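# Find the slack control line and open its clutch

## Task

Five control lines lead into the grey console, and inside it one of them has come free so that nothing tensions it. It looks the same as the others, so identify it by handling the lines. Then use that line's red lever to open its clutch fully, so that the clutch stays open once the robot lets go; a result the robot has to keep holding does not count. Never raise any other clutch's lever to its open position or close to it, not even briefly as a test, and never let any other line be drawn into the console. Nothing may be pushed or knocked off the table. When finished, release everything and move the gripper away.

## Robot and tools

ROBOT. A single arm with seven revolute joints and a parallel two-finger gripper. One camera, cam_wrist (504x504 fisheye), rides on the hand. The fingers point along the gripper's +z axis and close along its y axis.

FRAMES. The scene frame has its origin on the table surface directly under the arm base, +z up, +x forward, +y to the left when facing along +x. The base may sit slightly tilted. Results report end_effector_position (metres) and end_effector_quat_wxyz in this frame; the position is the point between the closed finger pads, and it can be off somewhat, more so at long reach. Fingertips extend about 33 mm past that point when closed and about 9 mm when fully open; while closing, the tips travel roughly 24 mm further out, so keep that clearance above surfaces.

JOINT ORDER. Every row and every per-joint list uses: waist, shoulder, upper arm roll, elbow, forearm roll, wrist pitch, wrist roll. Stated ranges (rad): waist -2.744..2.744, shoulder -1.784..1.784, upper arm roll -2.901..2.901, elbow -3.042..-0.152, forearm roll -2.807..2.807, wrist pitch 0.544..4.517, wrist roll -3.016..3.016. True ends may differ by up to 0.018 rad. A target more than 0.018 rad beyond a stated end, and further out than the current angle, gets the call refused; a target past the true end is clipped, and the result may say "joint sent to its limit".

ROW FORMAT. One row is 10 numbers: seven absolute joint angles in radians (targets, not offsets), then gripper position, force_limit and speed, each scaled in [-1, 1]. Position: +1 fully open (140 mm), about -0.8 pads touching, -1 close until blocked. force_limit: -1 about 14 N, 0 about 60 N, +1 about 107 N. speed: -1 about 30 mm/s, 0 about 140, +1 about 250.

TOOLS.
- execute_actions(actions): a list of actions, each a table of up to 15 rows; each row lasts one 1/30 s step, and a short table repeats its final row to fill 15 steps. An empty list just returns the current state and images. Per-step targets are limited to a lead over the measured angle (0.248 rad for the first four joints, 0.677 forearm roll, 0.715 wrist pitch, 1.54 wrist roll), and all targets are scaled back if they would shift the gripper more than 70 mm. Far goals therefore need several actions; to keep a joint still, resend its "Joint targets" value.
- move(target, speed, blocking): target is one row of absolute joint angles plus gripper values; joints follow synchronized paths, so the hand traces a curve and does not avoid obstacles. speed is the peak rate in rad/s of the joint with the most travel, 0.01 to 2, default 0.5; path duration is held between 0.5 and 10 s. Gripper values are applied at once. blocking=false returns after 0.5 s while motion continues; poll with wait(0), and use wait or stop before sending another command. The result adds a "move:" line: outcome (done, off_target, moving, held, fault), limits=held or limits=none, and the joint furthest from target.
- wait(seconds): 0 to 10; the arm keeps its last command and a running move goes on.
- stop(): brakes a running move; the fingers continue.
- zoom_image(camera, region): camera "cam_wrist"; region [x0, y0, x1, y1] in image pixels from the top-left, at most 504x504.
- finished_scene(scene): integer number of the current scene; irreversible, and the goal must already be met and stable.

RESULTS. Joint positions and velocities (rad, rad/s), Joint targets, step readings (HELD marks clipped steps), images, gripper object_status (0 moving, 1 blocked while opening, 2 blocked while closing, meaning gripped, 3 reached target or pads met) and position_measured in counts (3 open, 230 pads met, not linear). To squeeze harder while status is 2, raise force_limit and change position slightly, e.g. -1 to -0.98. "joint command not followed" means the clearance check changed targets. Camera calibration T_world_to_cam and K are given; the wrist pose is computed from the joints, with small errors.

SAFETY. A joint torque at its load limit (waist/shoulder 35, upper arm roll 32, elbow 30, the wrist joints 12 N m) or an external force of 40 N on the arm, tool or held load triggers a 10 s fault stop. Faster moves hit harder, and aiming far past a contact presses harder. Holding loads heats motors; a MOTOR HOT warning precedes a forced brake. The sim runs while you write. Avoid drops, slams, hard pushes and anything leaving the table. Test lines by gentle handling, not by raising levers; open only the slack line's lever fully, confirm it stays open after releasing, then back away.

Each tool is called as name(argument=value, ...) on one line, values as JSON.

## Session

execute_actions(actions=[])

Scene clock: 0.00 s.
end_effector_position=(+0.2520, +0.2948, +0.2543) position_measured=3 object_status=3 end_effector_quat_wxyz=(+0.420, +0.780, +0.463, +0.032)
Joint names: [waist, shoulder, upper arm roll, elbow, forearm roll, wrist pitch, wrist roll]
Joint positions: [ 1.22  -0.038  0.098 -2.216 -0.597  1.528 -1.116]
Joint velocities: [-0.001  0.    -0.    -0.     0.     0.001 -0.002]
Joint targets: [1.220 -0.038 0.098 -2.216 -0.597 1.528 -1.116]

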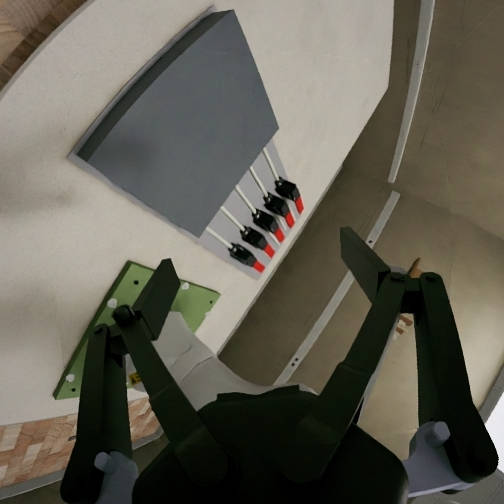

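move(target=[-0.2,-0.3,0,-2.0,0,1.7,0.785,1,0,0], speed=0.8)

Scene clock: 4.23 s.
end_effector_position=(+0.4555, -0.0775, +0.3908) position_measured=3 object_status=3 end_effector_quat_wxyz=(-0.001, -0.305, +0.952, -0.005)
Joint names: [waist, shoulder, upper arm roll, elbow, forearm roll, wrist pitch, wrist roll]
Joint positions: [-0.198 -0.3   -0.002 -2.001 -0.004  1.698  0.78 ]
Joint velocities: [ 0.    -0.001  0.     0.    -0.    -0.     0.006]
Joint targets: [-0.200 -0.300 0.000 -2.000 0.000 1.700 0.785]
move: done; limits=none; farthest joint: the wrist roll, 0.005 radians from its target (1.901 radians at the start)
camera_calibration (this result's frames):
cam_wrist: T_world_to_cam=[[-0.422305, 0.906452, -0.00196394, 0.266847], [0.810445, 0.378545, 0.447081, -0.503576], [0.406001, 0.187213, -0.894491, 0.362774], [0, 0, 0, 1]] pos_world=[0.373525, -0.119173, 0.550161]

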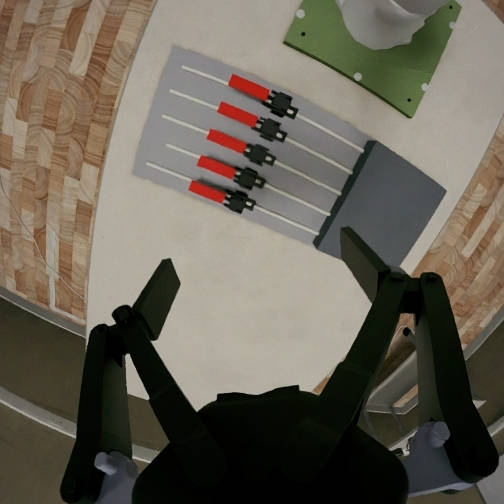

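move(target=[-0.03,-0.396,0,-2.585,0,2.189,0.0,1,0,0], speed=0.6)

zoom_image(camera="cam_wrist", region=[100, 30, 400, 330])

Scene clock: 8.33 s.
end_effector_position=(+0.4019, -0.0013, +0.1998) position_measured=3 object_status=3 end_effector_quat_wxyz=(+0.003, +0.704, -0.710, +0.005)
Joint names: [waist, shoulder, upper arm roll, elbow, forearm roll, wrist pitch, wrist roll]
Joint positions: [-0.032 -0.395 -0.001 -2.584 -0.004  2.187  0.005]
Joint velocities: [-0.    -0.001  0.001  0.001 -0.    -0.    -0.005]
Joint targets: [-0.030 -0.396 0.000 -2.585 0.000 2.189 0.000]
move: done; limits=none; farthest joint: the wrist roll, 0.005 radians from its target (0.782 radians at the start)
camera_calibration (this result's frames):
cam_wrist: T_world_to_cam=[[-0.981668, 0.190545, 0.00455727, 0.397354], [0.172966, 0.880549, 0.441267, -0.145514], [0.0800683, 0.433965, -0.897365, 0.331264], [0, 0, 0, 1]] pos_world=[0.388715, -0.0913389, 0.359664]

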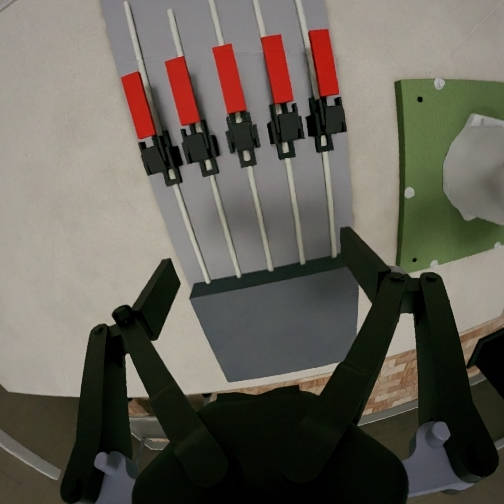

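Region (100, 30, 400, 330) of cam_wrist's 504x504 image, scaled by 1.680, with more detail than that image has.

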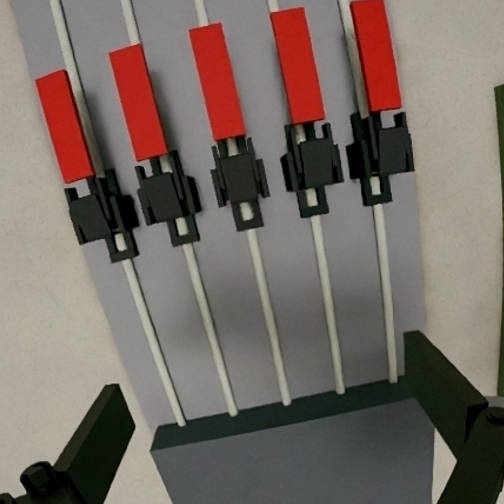

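move(target=[0.02,-0.103,0,-2.735,0,2.632,0.05,-0.35,-1,0], speed=0.4)

Scene clock: 10.67 s.
end_effector_position=(+0.3964, +0.0177, +0.0602) position_measured=173 object_status=3 end_effector_quat_wxyz=(+0.002, +0.708, -0.706, +0.005)
Joint names: [waist, shoulder, upper arm roll, elbow, forearm roll, wrist pitch, wrist roll]
Joint positions: [ 0.018 -0.104 -0.001 -2.734 -0.004  2.629  0.046]
Joint velocities: [-0.     0.001  0.001 -0.001  0.     0.003  0.004]
Joint targets: [0.020 -0.103 0.000 -2.735 0.000 2.632 0.050]
move: done; limits=none; farthest joint: the forearm roll, 0.004 radians from its target (0.004 radians at the start)
camera_calibration (this result's frames):
cam_wrist: T_world_to_cam=[[-0.983581, 0.180446, 0.00289153, 0.390026], [0.163092, 0.881896, 0.442335, -0.0959535], [0.0772677, 0.435544, -0.896845, 0.199254], [0, 0, 0, 1]] pos_world=[0.383876, -0.0725415, 0.220016]

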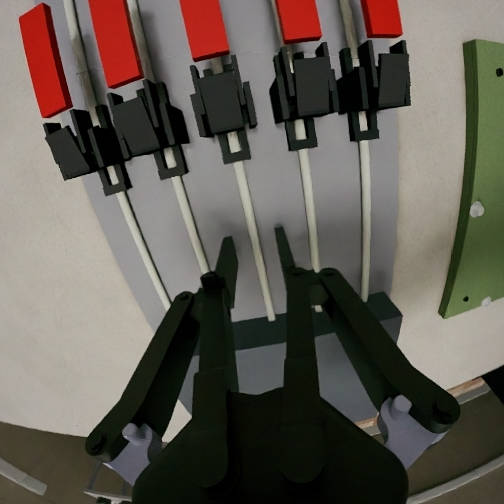

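move(target=[0.02,-0.055,0,-2.736,0,2.681,0.05,-0.35,-1,0], speed=0.1)

move(target=[0.02,-0.055,0,-2.736,0,2.681,0.05,-1,-1,-0.5])

move(target=[-0.06,-0.055,0,-2.736,0,2.681,-0.03,-1,-1,-0.5], speed=0.08)

Scene clock: 11.73 s.
end_effector_position=(+0.3958, +0.0176, +0.0456) position_measured=173 object_status=3 end_effector_quat_wxyz=(+0.004, +0.707, -0.707, +0.004)
Joint names: [waist, shoulder, upper arm roll, elbow, forearm roll, wrist pitch, wrist roll]
Joint positions: [ 0.018 -0.059 -0.001 -2.736 -0.004  2.672  0.047]
Joint velocities: [ 0.001 -0.001 -0.001 -0.001  0.001  0.002 -0.001]
Joint targets: [0.020 -0.055 0.000 -2.736 0.000 2.681 0.050]
move: done; limits=none; farthest joint: the wrist pitch, 0.009 radians from its target (0.051 radians at the start)
camera_calibration (this result's frames):
cam_wrist: T_world_to_cam=[[-0.983409, 0.181278, 0.00669741, 0.389223], [0.165554, 0.881789, 0.441633, -0.0902066], [0.0741527, 0.435414, -0.897171, 0.187442], [0, 0, 0, 1]] pos_world=[0.3838, -0.0726293, 0.205399]

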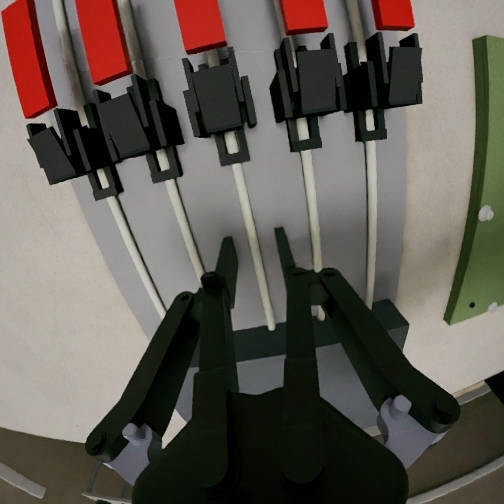

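Scene clock: 12.43 s.
end_effector_position=(+0.3982, +0.0178, +0.0463) position_measured=219 object_status=2 end_effector_quat_wxyz=(+0.001, +0.707, -0.707, +0.006)
Joint names: [waist, shoulder, upper arm roll, elbow, forearm roll, wrist pitch, wrist roll]
Joint positions: [ 0.018 -0.059 -0.001 -2.734 -0.004  2.678  0.047]
Joint velocities: [-0.    -0.    -0.002  0.002 -0.002 -0.001  0.001]
Joint targets: [0.020 -0.055 0.000 -2.736 0.000 2.681 0.050]
move: done; limits=none; farthest joint: the shoulder, 0.004 radians from its target (0.004 radians at the start)
camera_calibration (this result's frames):
cam_wrist: T_world_to_cam=[[-0.983442, 0.181224, 0.000349652, 0.391909], [0.162626, 0.881662, 0.442972, -0.0899564], [0.0799689, 0.435694, -0.896535, 0.185554], [0, 0, 0, 1]] pos_world=[0.38521, -0.072557, 0.206067]

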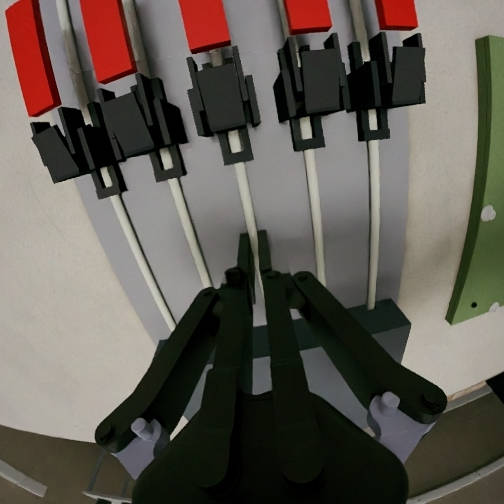

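Scene clock: 14.17 s.
end_effector_position=(+0.3990, -0.0073, +0.0465) position_measured=219 object_status=2 end_effector_quat_wxyz=(+0.000, +0.709, -0.705, +0.006)
Joint names: [waist, shoulder, upper arm roll, elbow, forearm roll, wrist pitch, wrist roll]
Joint positions: [-0.051 -0.058  0.005 -2.734 -0.     2.68  -0.025]
Joint velocities: [-0.001 -0.     0.     0.    -0.    -0.    -0.006]
Joint targets: [-0.060 -0.055 0.000 -2.736 0.000 2.681 -0.030]
move: done; limits=none; farthest joint: the waist, 0.009 radians from its target (0.078 radians at the start)
camera_calibration (this result's frames):
cam_wrist: T_world_to_cam=[[-0.98441, 0.17589, -0.000824827, 0.397641], [0.15724, 0.882114, 0.444016, -0.0659496], [0.0788254, 0.436964, -0.896018, 0.196962], [0, 0, 0, 1]] pos_world=[0.386286, -0.097831, 0.206092]

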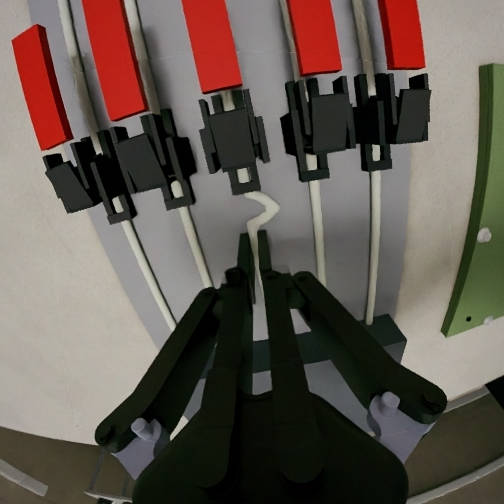

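Flexible. Release and see whether it re-tensions.

move(target=[-0.055,-0.065,0,-2.736,0,2.671,-0.03,-0.35,-1,-0.5])

Scene clock: 14.97 s.
end_effector_position=(+0.3983, -0.0093, +0.0479) position_measured=173 object_status=3 end_effector_quat_wxyz=(+0.001, +0.708, -0.706, +0.005)
Joint names: [waist, shoulder, upper arm roll, elbow, forearm roll, wrist pitch, wrist roll]
Joint positions: [-0.053 -0.063  0.002 -2.735 -0.     2.674 -0.026]
Joint velocities: [-0.001 -0.    -0.     0.    -0.001 -0.003 -0.002]
Joint targets: [-0.055 -0.065 0.000 -2.736 0.000 2.671 -0.030]
move: done; limits=none; farthest joint: the wrist roll, 0.004 radians from its target (0.005 radians at the start)
camera_calibration (this result's frames):
cam_wrist: T_world_to_cam=[[-0.983717, 0.179722, 0.000540399, 0.396991], [0.161268, 0.881374, 0.444041, -0.0663539], [0.0793278, 0.436898, -0.896006, 0.198975], [0, 0, 0, 1]] pos_world=[0.385444, -0.0997972, 0.207532]

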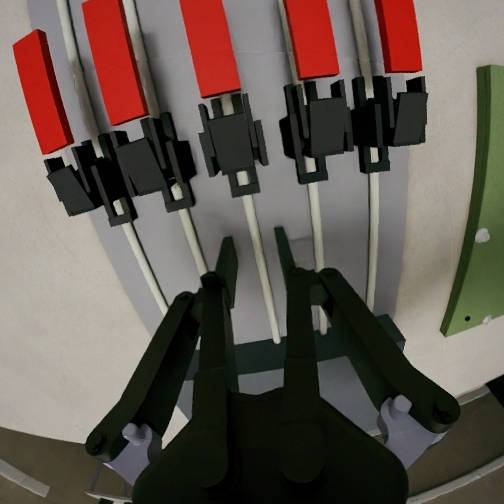

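move(target=[0.0,-0.06,0,-2.736,0,2.676,0.03,0.2,-1,-0.5], speed=0.1)

move(target=[0.0,-0.03,0,-2.736,0,2.706,0.03,0.75,-1,-0.7], speed=0.04)

move(target=[0.0,-0.06,0,-2.736,0,2.676,0.03,0.0,-1,-0.7], speed=0.1)

Scene clock: 16.67 s.
end_effector_position=(+0.3977, +0.0109, +0.0470) position_measured=104 object_status=3 end_effector_quat_wxyz=(+0.001, +0.708, -0.706, +0.005)
Joint names: [waist, shoulder, upper arm roll, elbow, forearm roll, wrist pitch, wrist roll]
Joint positions: [-0.002 -0.062  0.002 -2.735 -0.     2.674  0.025]
Joint velocities: [-0.001 -0.     0.001  0.002  0.001 -0.     0.007]
Joint targets: [-0.000 -0.060 0.000 -2.736 0.000 2.676 0.030]
move: done; limits=none; farthest joint: the wrist roll, 0.005 radians from its target (0.056 radians at the start)
camera_calibration (this result's frames):
cam_wrist: T_world_to_cam=[[-0.98364, 0.18013, 0.00212767, 0.392692], [0.162343, 0.881267, 0.443862, -0.0840213], [0.078078, 0.436946, -0.896092, 0.189866], [0, 0, 0, 1]] pos_world=[0.385084, -0.0796517, 0.206596]

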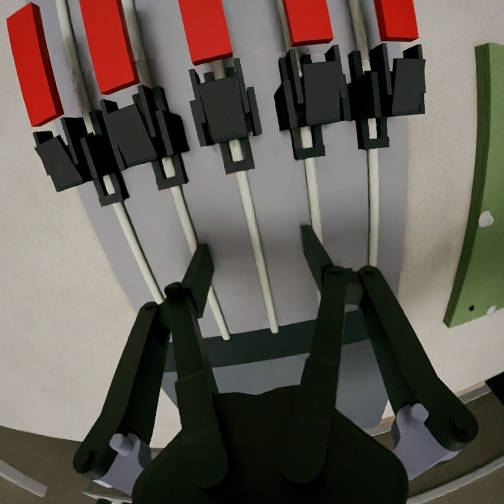

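Scene clock: 17.87 s.
end_effector_position=(+0.3978, +0.0108, +0.0376) position_measured=35 object_status=3 end_effector_quat_wxyz=(+0.002, +0.707, -0.707, +0.004)
Joint names: [waist, shoulder, upper arm roll, elbow, forearm roll, wrist pitch, wrist roll]
Joint positions: [-0.002 -0.032  0.002 -2.735 -0.     2.703  0.026]
Joint velocities: [-0.001  0.     0.     0.    -0.002  0.004 -0.002]
Joint targets: [0.000 -0.030 0.000 -2.736 0.000 2.706 0.030]
move: done; limits=none; farthest joint: the wrist roll, 0.004 radians from its target (0.005 radians at the start)
camera_calibration (this result's frames):
cam_wrist: T_world_to_cam=[[-0.983372, 0.181579, 0.0028811, 0.392645], [0.163978, 0.881011, 0.443768, -0.0804706], [0.0780405, 0.436862, -0.896137, 0.181499], [0, 0, 0, 1]] pos_world=[0.385148, -0.0796906, 0.197227]

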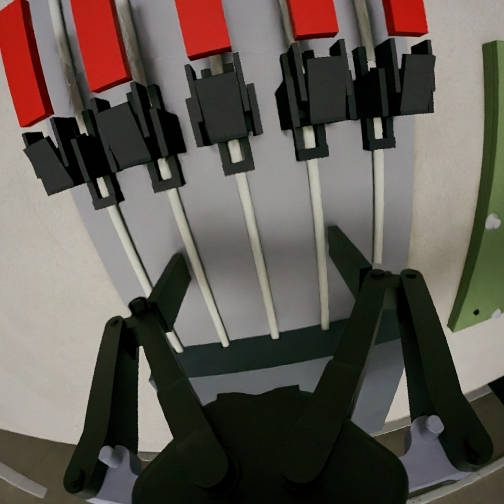

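Scene clock: 19.00 s.
end_effector_position=(+0.4042, +0.0105, +0.0503) position_measured=129 object_status=0 end_effector_quat_wxyz=(-0.005, +0.706, -0.708, +0.011)
Joint names: [waist, shoulder, upper arm roll, elbow, forearm roll, wrist pitch, wrist roll]
Joint positions: [-0.002 -0.064  0.    -2.731 -0.     2.685  0.028]
Joint velocities: [-0.001  0.     0.     0.     0.     0.    -0.   ]
Joint targets: [0.000 -0.060 0.000 -2.736 0.000 2.676 0.030]
move: done; limits=none; farthest joint: the wrist pitch, 0.009 radians from its target (0.027 radians at the start)
camera_calibration (this result's frames):
cam_wrist: T_world_to_cam=[[-0.982698, 0.184639, -0.0146025, 0.399539], [0.15875, 0.88027, 0.447129, -0.0849644], [0.0954115, 0.437074, -0.89435, 0.185454], [0, 0, 0, 1]] pos_world=[0.38842, -0.0800362, 0.209685]

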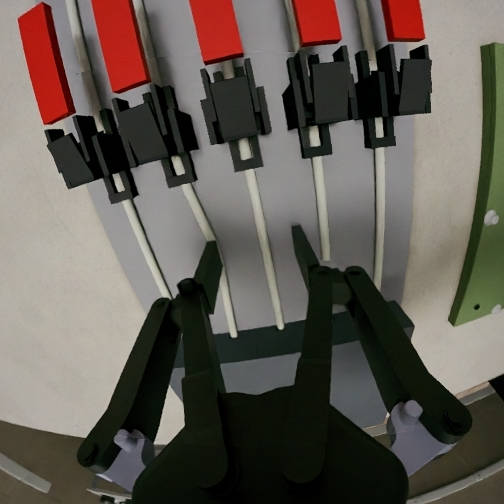

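move(target=[0.0,-0.16,0,-2.736,0,2.576,0.03,0.4,-1,0], speed=0.2)

move(target=[0.015,-0.011,0,-2.555,0,2.544,0.045,-0.35,-1,0], speed=0.3)

move(target=[0.015,0.071,0,-2.555,0,2.626,0.045,-0.35,-1,0], speed=0.15)

move(target=[0.015,0.071,0,-2.555,0,2.626,0.045,-1,-1,-0.5])

move(target=[-0.045,0.071,0,-2.555,0,2.626,-0.015,-1,-1,-0.5], speed=0.1)

move(target=[-0.045,0.071,0,-2.555,0,2.626,-0.015,-0.35,-1,-0.5])

Scene clock: 20.77 s.
end_effector_position=(+0.3953, +0.0105, +0.0770) position_measured=78 object_status=3 end_effector_quat_wxyz=(+0.001, +0.706, -0.708, +0.005)
Joint names: [waist, shoulder, upper arm roll, elbow, forearm roll, wrist pitch, wrist roll]
Joint positions: [-0.002 -0.158  0.    -2.735 -0.     2.579  0.028]
Joint velocities: [-0.001  0.    -0.001  0.001  0.002 -0.005  0.   ]
Joint targets: [0.000 -0.160 0.000 -2.736 0.000 2.576 0.030]
move: done; limits=none; farthest joint: the wrist pitch, 0.003 radians from its target (0.109 radians at the start)
camera_calibration (this result's frames):
cam_wrist: T_world_to_cam=[[-0.982772, 0.18482, 0.000512216, 0.390003], [0.165803, 0.880419, 0.444266, -0.0980579], [0.0816582, 0.436698, -0.895895, 0.215722], [0, 0, 0, 1]] pos_world=[0.381927, -0.0799535, 0.236628]

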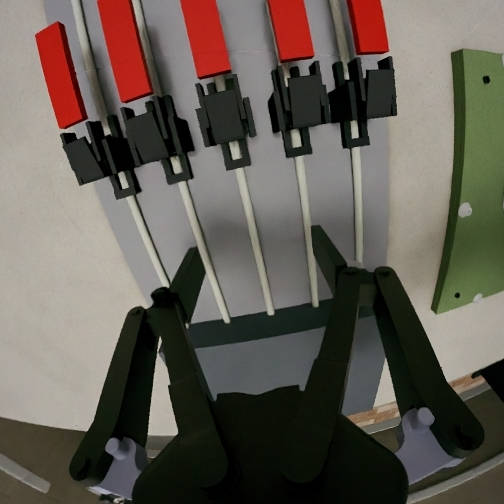

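Scene clock: 21.83 s.
end_effector_position=(+0.4512, +0.0187, +0.0784) position_measured=173 object_status=3 end_effector_quat_wxyz=(+0.000, +0.707, -0.707, +0.006)
Joint names: [waist, shoulder, upper arm roll, elbow, forearm roll, wrist pitch, wrist roll]
Joint positions: [ 0.013 -0.013  0.    -2.556 -0.     2.547  0.04 ]
Joint velocities: [ 0.001  0.001 -0.001  0.001 -0.    -0.004  0.006]
Joint targets: [0.015 -0.011 0.000 -2.555 0.000 2.544 0.045]
move: done; limits=none; farthest joint: the wrist roll, 0.005 radians from its target (0.017 radians at the start)
camera_calibration (this result's frames):
cam_wrist: T_world_to_cam=[[-0.983329, 0.181837, -0.00026622, 0.443831], [0.162774, 0.880895, 0.444442, -0.113792], [0.0810504, 0.436989, -0.895808, 0.209069], [0, 0, 0, 1]] pos_world=[0.438009, -0.0718268, 0.237978]

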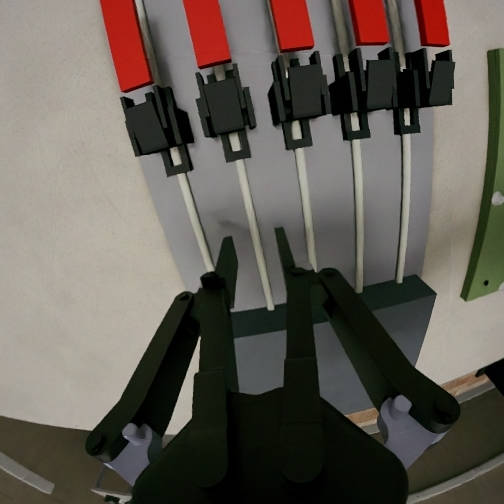

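Scene clock: 23.00 s.
end_effector_position=(+0.4523, +0.0185, +0.0481) position_measured=173 object_status=3 end_effector_quat_wxyz=(+0.002, +0.707, -0.707, +0.004)
Joint names: [waist, shoulder, upper arm roll, elbow, forearm roll, wrist pitch, wrist roll]
Joint positions: [ 0.013  0.07   0.    -2.556 -0.     2.623  0.041]
Joint velocities: [-0.001 -0.    -0.    -0.     0.001  0.004  0.001]
Joint targets: [0.015 0.071 0.000 -2.555 0.000 2.626 0.045]
move: done; limits=none; farthest joint: the wrist roll, 0.004 radians from its target (0.005 radians at the start)
camera_calibration (this result's frames):
cam_wrist: T_world_to_cam=[[-0.983062, 0.183211, 0.00486851, 0.44453], [0.16634, 0.880753, 0.443403, -0.101881], [0.0769482, 0.436702, -0.896309, 0.183793], [0, 0, 0, 1]] pos_world=[0.439805, -0.0719737, 0.207746]

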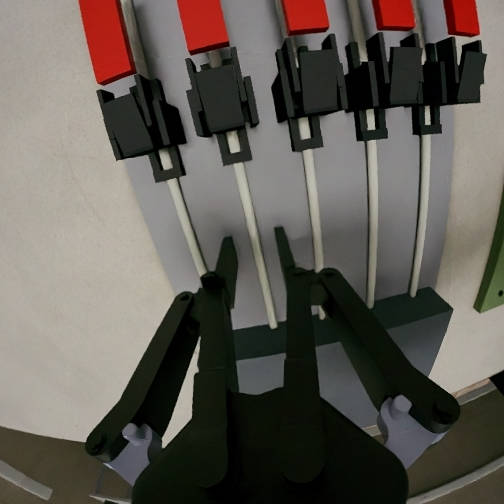

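Scene clock: 23.70 s.
end_effector_position=(+0.4524, +0.0185, +0.0481) position_measured=220 object_status=2 end_effector_quat_wxyz=(+0.002, +0.707, -0.708, +0.004)
Joint names: [waist, shoulder, upper arm roll, elbow, forearm roll, wrist pitch, wrist roll]
Joint positions: [ 0.013  0.07   0.    -2.556 -0.     2.624  0.042]
Joint velocities: [ 0.001  0.001 -0.    -0.    -0.001  0.     0.   ]
Joint targets: [0.015 0.071 0.000 -2.555 0.000 2.626 0.045]
move: done; limits=none; farthest joint: the wrist roll, 0.003 radians from its target (0.004 radians at the start)
camera_calibration (this result's frames):
cam_wrist: T_world_to_cam=[[-0.983051, 0.183275, 0.0045869, 0.44463], [0.16627, 0.880737, 0.443461, -0.101882], [0.0772357, 0.436707, -0.896282, 0.183674], [0, 0, 0, 1]] pos_world=[0.439848, -0.0719701, 0.207765]

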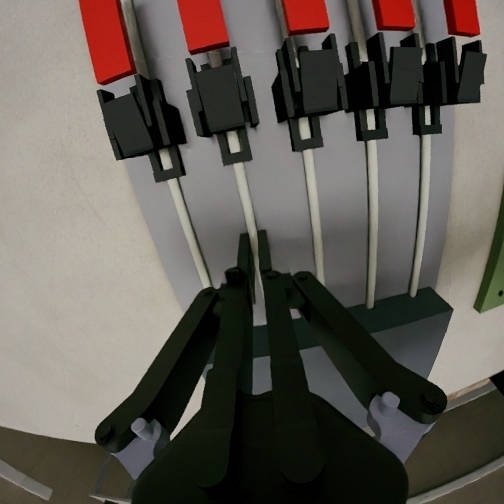

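Scene clock: 25.07 s.
end_effector_position=(+0.4529, -0.0009, +0.0483) position_measured=220 object_status=2 end_effector_quat_wxyz=(+0.002, +0.710, -0.705, +0.004)
Joint names: [waist, shoulder, upper arm roll, elbow, forearm roll, wrist pitch, wrist roll]
Joint positions: [-0.036  0.07   0.005 -2.556  0.     2.624 -0.01 ]
Joint velocities: [-0.     0.    -0.    -0.002  0.001  0.    -0.006]
Joint targets: [-0.045 0.071 0.000 -2.555 0.000 2.626 -0.015]
move: done; limits=none; farthest joint: the waist, 0.009 radians from its target (0.058 radians at the start)
camera_calibration (this result's frames):
cam_wrist: T_world_to_cam=[[-0.984481, 0.175441, 0.00427713, 0.449367], [0.15907, 0.881786, 0.444016, -0.0817403], [0.0741273, 0.437806, -0.896009, 0.193696], [0, 0, 0, 1]] pos_world=[0.441037, -0.0915614, 0.207926]

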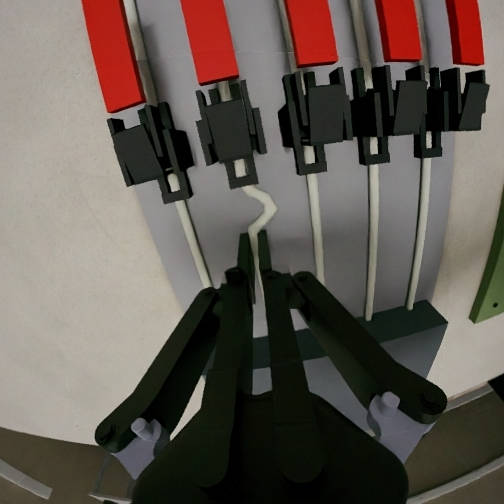

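Scene clock: 25.77 s.
end_effector_position=(+0.4529, -0.0060, +0.0484) position_measured=173 object_status=3 end_effector_quat_wxyz=(+0.002, +0.706, -0.708, +0.004)
Joint names: [waist, shoulder, upper arm roll, elbow, forearm roll, wrist pitch, wrist roll]
Joint positions: [-0.043  0.07   0.002 -2.556  0.     2.624 -0.011]
Joint velocities: [ 0.002  0.001  0.     0.001  0.001 -0.    -0.002]
Joint targets: [-0.045 0.071 0.000 -2.555 0.000 2.626 -0.015]
move: done; limits=none; farthest joint: the wrist roll, 0.004 radians from its target (0.005 radians at the start)
camera_calibration (this result's frames):
cam_wrist: T_world_to_cam=[[-0.982676, 0.185285, 0.00408923, 0.449509], [0.167813, 0.880217, 0.44391, -0.0812043], [0.0786503, 0.436906, -0.896062, 0.193938], [0, 0, 0, 1]] pos_world=[0.440095, -0.0965421, 0.207989]

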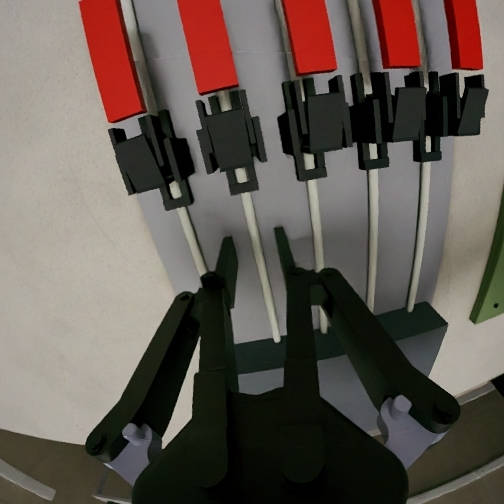

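Loaded. Line 5.

move(target=[-0.045,-0.011,0,-2.555,0,2.544,-0.015,-0.35,-1,0], speed=0.25)

move(target=[0.01,0.128,0,-2.369,0,2.497,0.04,-0.35,-1,0], speed=0.3)

move(target=[0.01,0.198,0,-2.369,0,2.567,0.04,-0.35,-1,0], speed=0.15)

move(target=[0.01,0.198,0,-2.369,0,2.567,0.04,-1,-1,-0.5])

move(target=[-0.045,0.198,0,-2.369,0,2.567,-0.015,-1,-1,-0.5], speed=0.1)

move(target=[-0.045,0.198,0,-2.369,0,2.567,-0.015,-0.35,-1,-0.5])

Scene clock: 27.27 s.
end_effector_position=(+0.4513, -0.0058, +0.0776) position_measured=173 object_status=3 end_effector_quat_wxyz=(+0.001, +0.706, -0.708, +0.005)
Joint names: [waist, shoulder, upper arm roll, elbow, forearm roll, wrist pitch, wrist roll]
Joint positions: [-0.043 -0.01   0.002 -2.555  0.     2.547 -0.012]
Joint velocities: [-0.    -0.001  0.    -0.001  0.002 -0.004 -0.   ]
Joint targets: [-0.045 -0.011 0.000 -2.555 0.000 2.544 -0.015]
move: done; limits=none; farthest joint: the wrist pitch, 0.003 radians from its target (0.080 radians at the start)
camera_calibration (this result's frames):
cam_wrist: T_world_to_cam=[[-0.982788, 0.184727, 0.00179169, 0.447989], [0.166287, 0.880377, 0.444167, -0.0934427], [0.0804724, 0.436821, -0.895942, 0.21935], [0, 0, 0, 1]] pos_world=[0.438165, -0.0963074, 0.237226]

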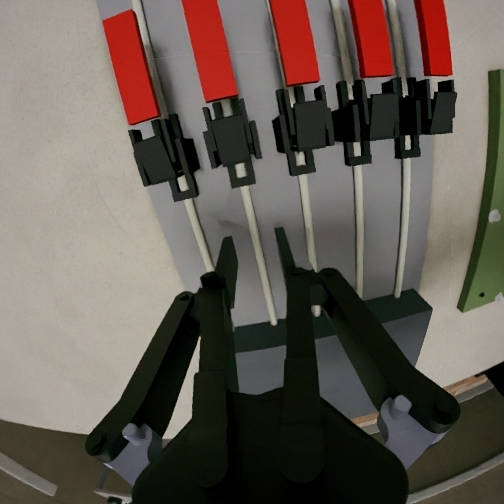

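Scene clock: 28.67 s.
end_effector_position=(+0.5067, +0.0193, +0.0783) position_measured=173 object_status=3 end_effector_quat_wxyz=(+0.001, +0.708, -0.706, +0.005)
Joint names: [waist, shoulder, upper arm roll, elbow, forearm roll, wrist pitch, wrist roll]
Joint positions: [ 0.008  0.126  0.001 -2.37   0.     2.499  0.035]
Joint velocities: [ 0.001  0.001  0.002 -0.001 -0.    -0.001  0.006]
Joint targets: [0.010 0.128 0.000 -2.369 0.000 2.497 0.040]
move: done; limits=none; farthest joint: the wrist roll, 0.005 radians from its target (0.052 radians at the start)
camera_calibration (this result's frames):
cam_wrist: T_world_to_cam=[[-0.983587, 0.180435, 0.000360081, 0.498378], [0.161772, 0.880962, 0.444674, -0.122767], [0.0799177, 0.437434, -0.895692, 0.204814], [0, 0, 0, 1]] pos_world=[0.49369, -0.0713644, 0.237863]

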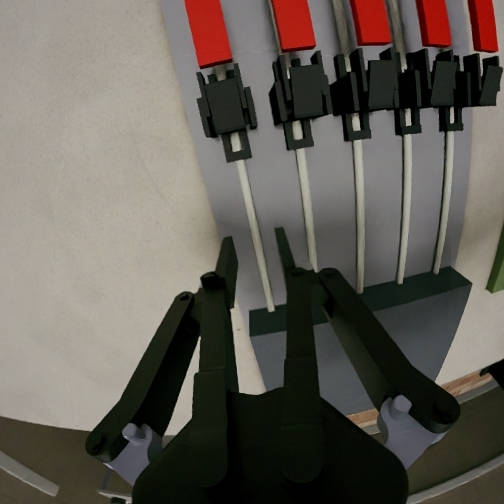

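Scene clock: 29.77 s.
end_effector_position=(+0.5076, +0.0191, +0.0486) position_measured=173 object_status=3 end_effector_quat_wxyz=(+0.002, +0.707, -0.707, +0.004)
Joint names: [waist, shoulder, upper arm roll, elbow, forearm roll, wrist pitch, wrist roll]
Joint positions: [ 0.008  0.196  0.001 -2.37   0.     2.564  0.036]
Joint velocities: [ 0.001  0.    -0.001  0.    -0.001  0.005 -0.   ]
Joint targets: [0.010 0.198 0.000 -2.369 0.000 2.567 0.040]
move: done; limits=none; farthest joint: the wrist roll, 0.004 radians from its target (0.005 radians at the start)
camera_calibration (this result's frames):
cam_wrist: T_world_to_cam=[[-0.983274, 0.182071, 0.00475586, 0.498953], [0.165229, 0.880723, 0.443876, -0.111269], [0.0766285, 0.437238, -0.896076, 0.179928], [0, 0, 0, 1]] pos_world=[0.495205, -0.0715188, 0.208246]

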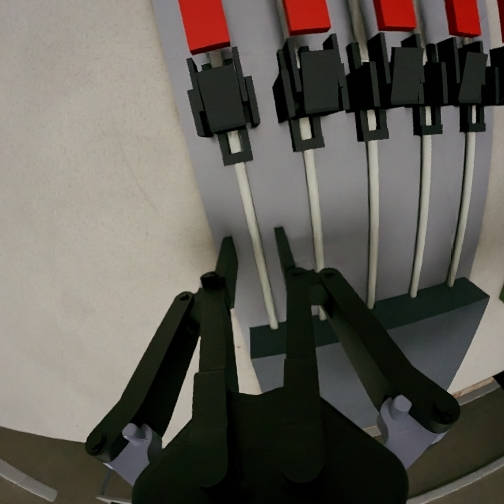

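Scene clock: 30.47 s.
end_effector_position=(+0.5078, +0.0191, +0.0487) position_measured=219 object_status=2 end_effector_quat_wxyz=(+0.002, +0.707, -0.707, +0.004)
Joint names: [waist, shoulder, upper arm roll, elbow, forearm roll, wrist pitch, wrist roll]
Joint positions: [ 0.008  0.196  0.001 -2.37   0.     2.565  0.037]
Joint velocities: [ 0.     0.001  0.001 -0.    -0.001 -0.    -0.   ]
Joint targets: [0.010 0.198 0.000 -2.369 0.000 2.567 0.040]
move: done; limits=none; farthest joint: the wrist roll, 0.003 radians from its target (0.004 radians at the start)
camera_calibration (this result's frames):
cam_wrist: T_world_to_cam=[[-0.983257, 0.182177, 0.00426041, 0.499128], [0.165099, 0.880697, 0.443976, -0.111259], [0.0771301, 0.437246, -0.896029, 0.179692], [0, 0, 0, 1]] pos_world=[0.49528, -0.0715137, 0.208279]

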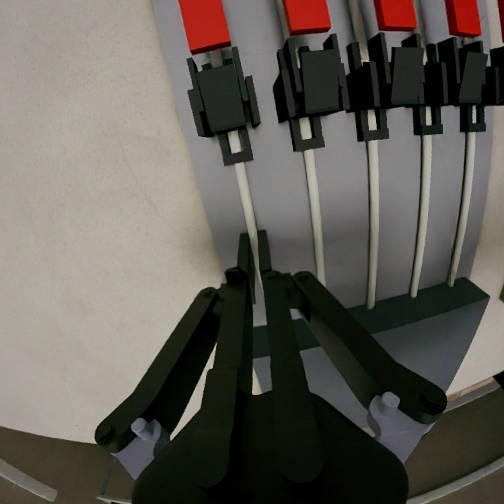

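Scene clock: 31.80 s.
end_effector_position=(+0.5082, -0.0067, +0.0489) position_measured=219 object_status=2 end_effector_quat_wxyz=(+0.002, +0.706, -0.709, +0.004)
Joint names: [waist, shoulder, upper arm roll, elbow, forearm roll, wrist pitch, wrist roll]
Joint positions: [-0.042  0.196  0.001 -2.37   0.     2.565 -0.01 ]
Joint velocities: [ 0.    -0.     0.001  0.     0.     0.001 -0.005]
Joint targets: [-0.045 0.198 0.000 -2.369 0.000 2.567 -0.015]
move: done; limits=none; farthest joint: the wrist roll, 0.005 radians from its target (0.052 radians at the start)
camera_calibration (this result's frames):
cam_wrist: T_world_to_cam=[[-0.982488, 0.186288, 0.00385949, 0.503892], [0.168596, 0.879979, 0.444087, -0.0905628], [0.0793319, 0.436961, -0.895975, 0.190012], [0, 0, 0, 1]] pos_world=[0.495262, -0.0972034, 0.208519]

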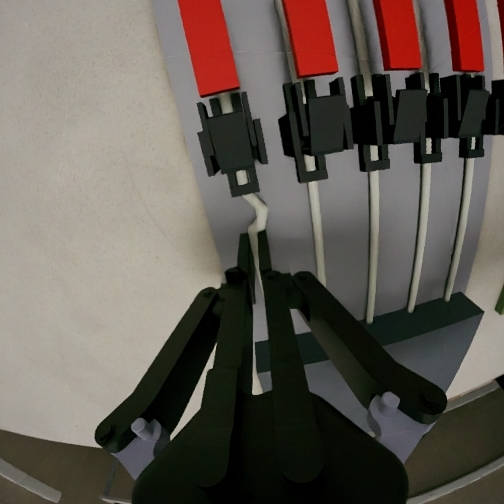

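Scene clock: 32.50 s.
end_effector_position=(+0.5082, -0.0069, +0.0489) position_measured=173 object_status=3 end_effector_quat_wxyz=(+0.002, +0.706, -0.708, +0.004)
Joint names: [waist, shoulder, upper arm roll, elbow, forearm roll, wrist pitch, wrist roll]
Joint positions: [-0.043  0.196  0.001 -2.37   0.     2.565 -0.011]
Joint velocities: [ 0.    -0.    -0.001 -0.001  0.    -0.     0.   ]
Joint targets: [-0.045 0.198 0.000 -2.369 0.000 2.567 -0.015]
move: done; limits=none; farthest joint: the wrist roll, 0.004 radians from its target (0.005 radians at the start)
camera_calibration (this result's frames):
cam_wrist: T_world_to_cam=[[-0.982624, 0.185567, 0.00380157, 0.504028], [0.167925, 0.880103, 0.444094, -0.0900106], [0.0790637, 0.437016, -0.895972, 0.190253], [0, 0, 0, 1]] pos_world=[0.495343, -0.0974561, 0.208518]

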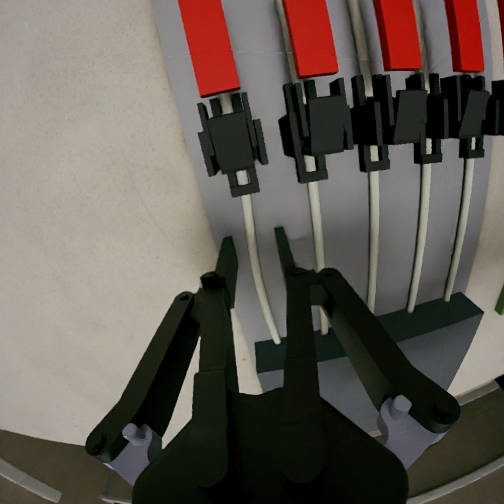

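move(target=[-0.045,0.0,0,-2.369,0,2.369,-0.015,-0.35,-1,0], speed=0.4)

move(target=[-0.379,0.12,0,-2.235,0,2.355,-0.349,-0.35,-1,0], speed=0.4)

Scene clock: 35.10 s.
end_effector_position=(+0.4984, -0.0062, +0.1314) position_measured=173 object_status=3 end_effector_quat_wxyz=(+0.000, +0.706, -0.708, +0.006)
Joint names: [waist, shoulder, upper arm roll, elbow, forearm roll, wrist pitch, wrist roll]
Joint positions: [-0.043  0.001  0.001 -2.368  0.     2.372 -0.012]
Joint velocities: [ 0.001 -0.002  0.001 -0.     0.    -0.004 -0.   ]
Joint targets: [-0.045 0.000 0.000 -2.369 0.000 2.369 -0.015]
move: done; limits=none; farthest joint: the wrist pitch, 0.003 radians from its target (0.196 radians at the start)
camera_calibration (this result's frames):
cam_wrist: T_world_to_cam=[[-0.982735, 0.185018, -0.00029761, 0.494459], [0.165602, 0.880316, 0.444544, -0.124537], [0.0825109, 0.43682, -0.895757, 0.262889], [0, 0, 0, 1]] pos_world=[0.484854, -0.0966873, 0.290994]

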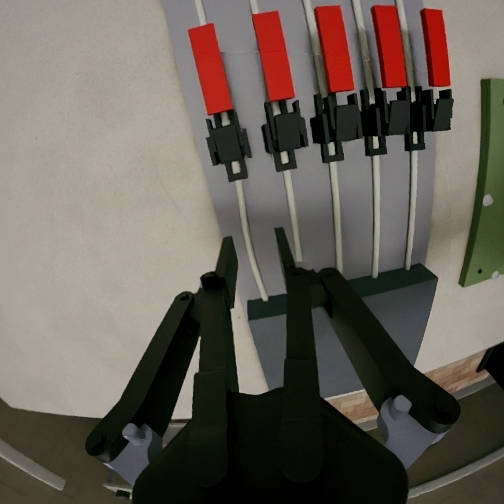

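Scene clock: 37.23 s.
end_effector_position=(+0.5048, -0.1846, +0.1256) position_measured=173 object_status=3 end_effector_quat_wxyz=(+0.001, +0.704, -0.710, +0.006)
Joint names: [waist, shoulder, upper arm roll, elbow, forearm roll, wrist pitch, wrist roll]
Joint positions: [-0.378  0.118 -0.002 -2.236  0.     2.357 -0.344]
Joint velocities: [ 0.001  0.001 -0.002 -0.001 -0.     0.    -0.006]
Joint targets: [-0.379 0.120 0.000 -2.235 0.000 2.355 -0.349]
move: done; limits=none; farthest joint: the wrist roll, 0.005 radians from its target (0.337 radians at the start)
camera_calibration (this result's frames):
cam_wrist: T_world_to_cam=[[-0.981718, 0.19034, 0.000354391, 0.534183], [0.170743, 0.879818, 0.443585, 0.0315312], [0.0841202, 0.435536, -0.896232, 0.334099], [0, 0, 0, 1]] pos_world=[0.490928, -0.27493, 0.285254]

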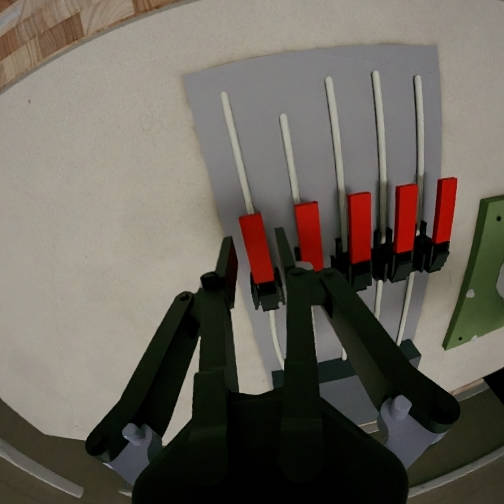

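move(target=[-0.379,0.209,0,-2.244,0,2.453,-0.349,-0.35,-1,0], speed=0.12)

move(target=[-0.379,0.209,0,-2.244,0,2.453,-0.349,-1,-0.6,-0.5])

move(target=[-0.365,0.12,0,-2.235,0,2.355,-0.335,-1,-0.6,-0.5], speed=0.08)

Scene clock: 38.83 s.
end_effector_position=(+0.5082, -0.1862, +0.0825) position_measured=173 object_status=3 end_effector_quat_wxyz=(+0.002, +0.705, -0.709, +0.004)
Joint names: [waist, shoulder, upper arm roll, elbow, forearm roll, wrist pitch, wrist roll]
Joint positions: [-0.378  0.208 -0.002 -2.243  0.     2.45  -0.346]
Joint velocities: [ 0.001  0.001 -0.     0.001 -0.     0.003 -0.001]
Joint targets: [-0.379 0.209 0.000 -2.244 0.000 2.453 -0.349]
move: done; limits=none; farthest joint: the wrist pitch, 0.003 radians from its target (0.096 radians at the start)
camera_calibration (this result's frames):
cam_wrist: T_world_to_cam=[[-0.982042, 0.188621, 0.00390948, 0.537391], [0.17072, 0.87964, 0.443946, 0.0514052], [0.0802985, 0.436641, -0.896045, 0.297984], [0, 0, 0, 1]] pos_world=[0.495037, -0.276693, 0.242085]

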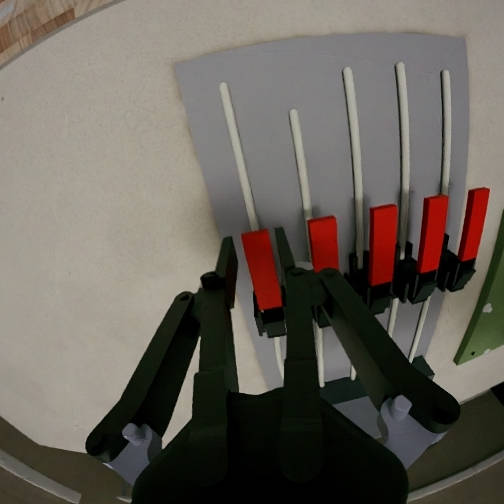

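Scene clock: 39.53 s.
end_effector_position=(+0.5057, -0.1862, +0.0821) position_measured=199 object_status=2 end_effector_quat_wxyz=(+0.003, +0.706, -0.708, +0.001)
Joint names: [waist, shoulder, upper arm roll, elbow, forearm roll, wrist pitch, wrist roll]
Joint positions: [-0.379  0.207 -0.002 -2.245  0.     2.444 -0.351]
Joint velocities: [ 0.001 -0.     0.001 -0.     0.001 -0.001 -0.003]
Joint targets: [-0.379 0.209 0.000 -2.244 0.000 2.453 -0.349]
move: done; limits=none; farthest joint: the wrist pitch, 0.009 radians from its target (0.003 radians at the start)
camera_calibration (this result's frames):
cam_wrist: T_world_to_cam=[[-0.982829, 0.184263, 0.00974864, 0.534088], [0.169316, 0.879582, 0.444598, 0.0526289], [0.0733481, 0.438615, -0.895677, 0.301753], [0, 0, 0, 1]] pos_world=[0.493873, -0.277057, 0.241668]

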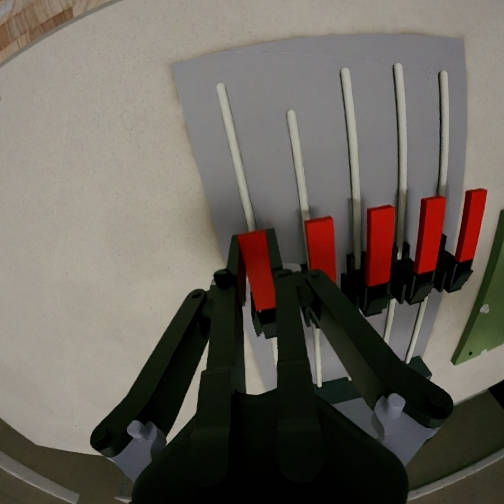

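Scene clock: 41.07 s.
end_effector_position=(+0.5049, -0.1725, +0.1171) position_measured=199 object_status=2 end_effector_quat_wxyz=(+0.003, +0.706, -0.708, -0.001)
Joint names: [waist, shoulder, upper arm roll, elbow, forearm roll, wrist pitch, wrist roll]
Joint positions: [-0.362  0.131  0.003 -2.241  0.001  2.362 -0.329]
Joint velocities: [-0.    -0.001  0.002  0.002  0.001 -0.002  0.004]
Joint targets: [-0.365 0.120 0.000 -2.235 0.000 2.355 -0.335]
move: off_target; limits=none; farthest joint: the shoulder, 0.011 radians from its target (0.087 radians at the start)
camera_calibration (this result's frames):
cam_wrist: T_world_to_cam=[[-0.98263, 0.185125, 0.0128974, 0.530105], [0.171322, 0.878265, 0.44643, 0.0236899], [0.0713179, 0.440885, -0.894726, 0.328359], [0, 0, 0, 1]] pos_world=[0.493421, -0.26371, 0.276379]

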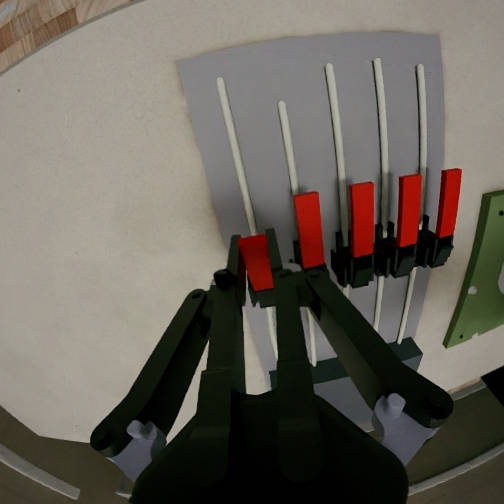

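move(target=[-0.304,0.054,0,-2.262,0,2.316,-0.274,-1,-0.6,-0.5], speed=0.07)

Scene clock: 45.33 s.
end_effector_position=(+0.5044, -0.1473, +0.1409) position_measured=199 object_status=2 end_effector_quat_wxyz=(+0.001, +0.701, -0.714, +0.004)
Joint names: [waist, shoulder, upper arm roll, elbow, forearm roll, wrist pitch, wrist roll]
Joint positions: [-0.31   0.062 -0.003 -2.263  0.001  2.326 -0.268]
Joint velocities: [ 0.     0.    -0.    -0.001 -0.    -0.001  0.002]
Joint targets: [-0.304 0.054 0.000 -2.262 0.000 2.316 -0.274]
move: done; limits=none; farthest joint: the wrist pitch, 0.010 radians from its target (0.045 radians at the start)
camera_calibration (this result's frames):
cam_wrist: T_world_to_cam=[[-0.979777, 0.200078, 0.00252414, 0.526806], [0.180343, 0.877533, 0.44431, -0.0133193], [0.0866815, 0.43578, -0.895869, 0.330281], [0, 0, 0, 1]] pos_world=[0.489925, -0.237644, 0.300477]

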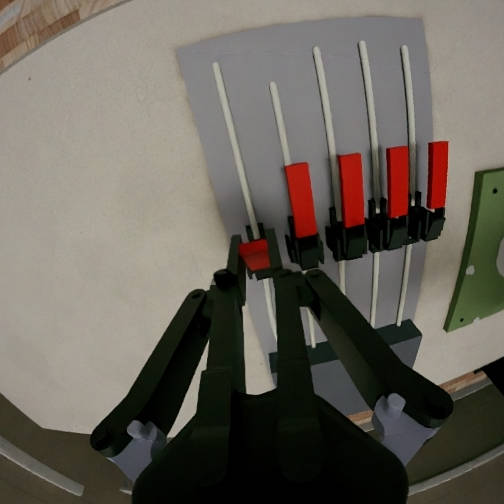

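move(target=[-0.212,0.006,0,-2.289,0,2.295,-0.186,-1,-0.6,-0.5], speed=0.07)

Scene clock: 47.53 s.
end_effector_position=(+0.5041, -0.1095, +0.1542) position_measured=199 object_status=2 end_effector_quat_wxyz=(+0.003, +0.696, -0.718, +0.008)
Joint names: [waist, shoulder, upper arm roll, elbow, forearm roll, wrist pitch, wrist roll]
Joint positions: [-0.228  0.012 -0.013 -2.289 -0.007  2.305 -0.177]
Joint velocities: [ 0.002  0.     0.001 -0.     0.001  0.001  0.006]
Joint targets: [-0.212 0.006 0.000 -2.289 0.000 2.295 -0.186]
move: off_target; limits=none; farthest joint: the waist, 0.016 radians from its target (0.098 radians at the start)
camera_calibration (this result's frames):
cam_wrist: T_world_to_cam=[[-0.977127, 0.212649, -0.00170514, 0.519665], [0.190315, 0.878022, 0.439156, -0.056526], [0.0948834, 0.428787, -0.898409, 0.321241], [0, 0, 0, 1]] pos_world=[0.488056, -0.198619, 0.314316]

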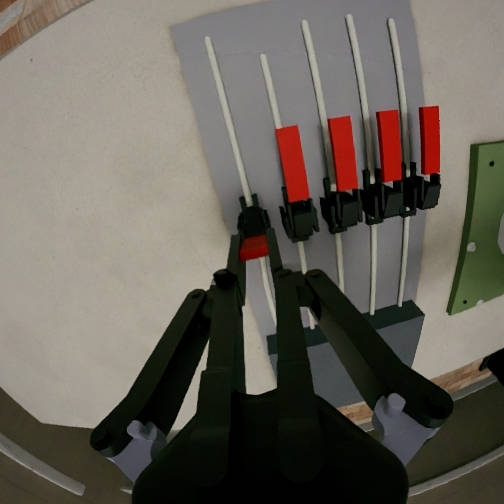

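move(target=[-0.19,0.005,0,-2.295,0,2.30,-0.16,-1,-0.6,-0.5], speed=0.05)

Scene clock: 48.97 s.
end_effector_position=(+0.5042, -0.1014, +0.1548) position_measured=199 object_status=2 end_effector_quat_wxyz=(+0.003, +0.693, -0.721, +0.008)
Joint names: [waist, shoulder, upper arm roll, elbow, forearm roll, wrist pitch, wrist roll]
Joint positions: [-0.208  0.006 -0.016 -2.294 -0.01   2.304 -0.15 ]
Joint velocities: [ 0.001  0.     0.001  0.001  0.    -0.001  0.004]
Joint targets: [-0.190 0.005 0.000 -2.295 0.000 2.300 -0.160]
move: off_target; limits=none; farthest joint: the waist, 0.018 radians from its target (0.038 radians at the start)
camera_calibration (this result's frames):
cam_wrist: T_world_to_cam=[[-0.975106, 0.221729, -0.00211281, 0.518027], [0.198484, 0.877048, 0.437483, -0.0678664], [0.0988558, 0.426173, -0.899224, 0.316202], [0, 0, 0, 1]] pos_world=[0.487344, -0.190096, 0.315121]

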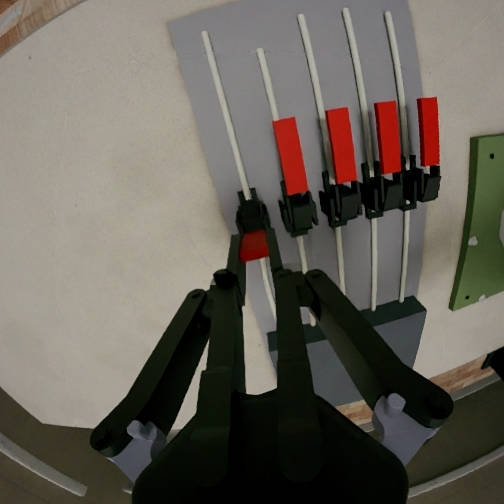

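move(target=[-0.15,0.003,0,-2.305,0,2.308,-0.135,-1,-0.6,-0.5], speed=0.05)

Scene clock: 50.57 s.
end_effector_position=(+0.5043, -0.0827, +0.1538) position_measured=199 object_status=2 end_effector_quat_wxyz=(+0.005, +0.698, -0.716, +0.008)
Joint names: [waist, shoulder, upper arm roll, elbow, forearm roll, wrist pitch, wrist roll]
Joint positions: [-0.17   0.    -0.018 -2.303 -0.014  2.305 -0.125]
Joint velocities: [-0.     0.001 -0.    -0.    -0.    -0.001  0.004]
Joint targets: [-0.150 0.003 0.000 -2.305 0.000 2.308 -0.135]
move: off_target; limits=none; farthest joint: the waist, 0.020 radians from its target (0.058 radians at the start)
camera_calibration (this result's frames):
cam_wrist: T_world_to_cam=[[-0.97837, 0.206862, 0.0001102, 0.513987], [0.186327, 0.881015, 0.43485, -0.077032], [0.0898569, 0.425465, -0.900503, 0.311935], [0, 0, 0, 1]] pos_world=[0.489193, -0.171176, 0.314339]

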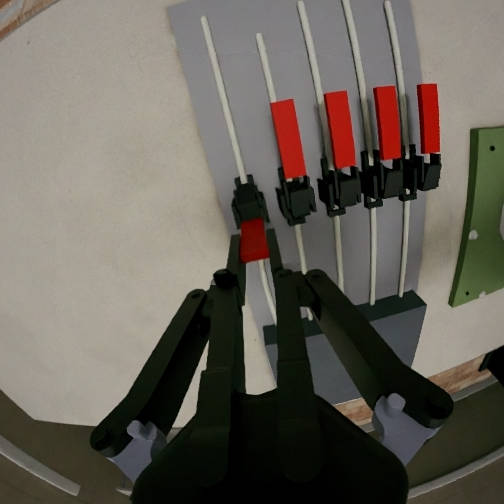

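Still moving; continue, slightly down.

move(target=[-0.11,0.012,0,-2.318,0,2.33,-0.095,-1,-0.6,-0.5], speed=0.05)

Scene clock: 52.30 s.
end_effector_position=(+0.5044, -0.0601, +0.1477) position_measured=199 object_status=2 end_effector_quat_wxyz=(+0.007, +0.702, -0.712, +0.008)
Joint names: [waist, shoulder, upper arm roll, elbow, forearm roll, wrist pitch, wrist roll]
Joint positions: [-0.127  0.003 -0.015 -2.316 -0.017  2.318 -0.088]
Joint velocities: [-0.001  0.    -0.001 -0.001  0.001  0.001  0.005]
Joint targets: [-0.110 0.012 0.000 -2.318 0.000 2.330 -0.095]
move: off_target; limits=none; farthest joint: the waist, 0.017 radians from its target (0.060 radians at the start)
camera_calibration (this result's frames):
cam_wrist: T_world_to_cam=[[-0.980377, 0.197115, 0.00265438, 0.509468], [0.178828, 0.883599, 0.432751, -0.0900637], [0.0829562, 0.424734, -0.90151, 0.300468], [0, 0, 0, 1]] pos_world=[0.490651, -0.148462, 0.308497]

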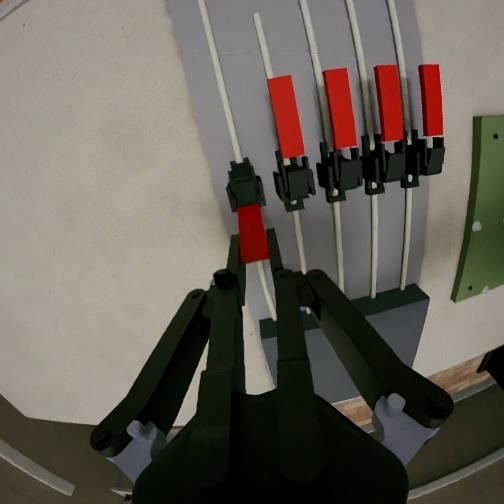

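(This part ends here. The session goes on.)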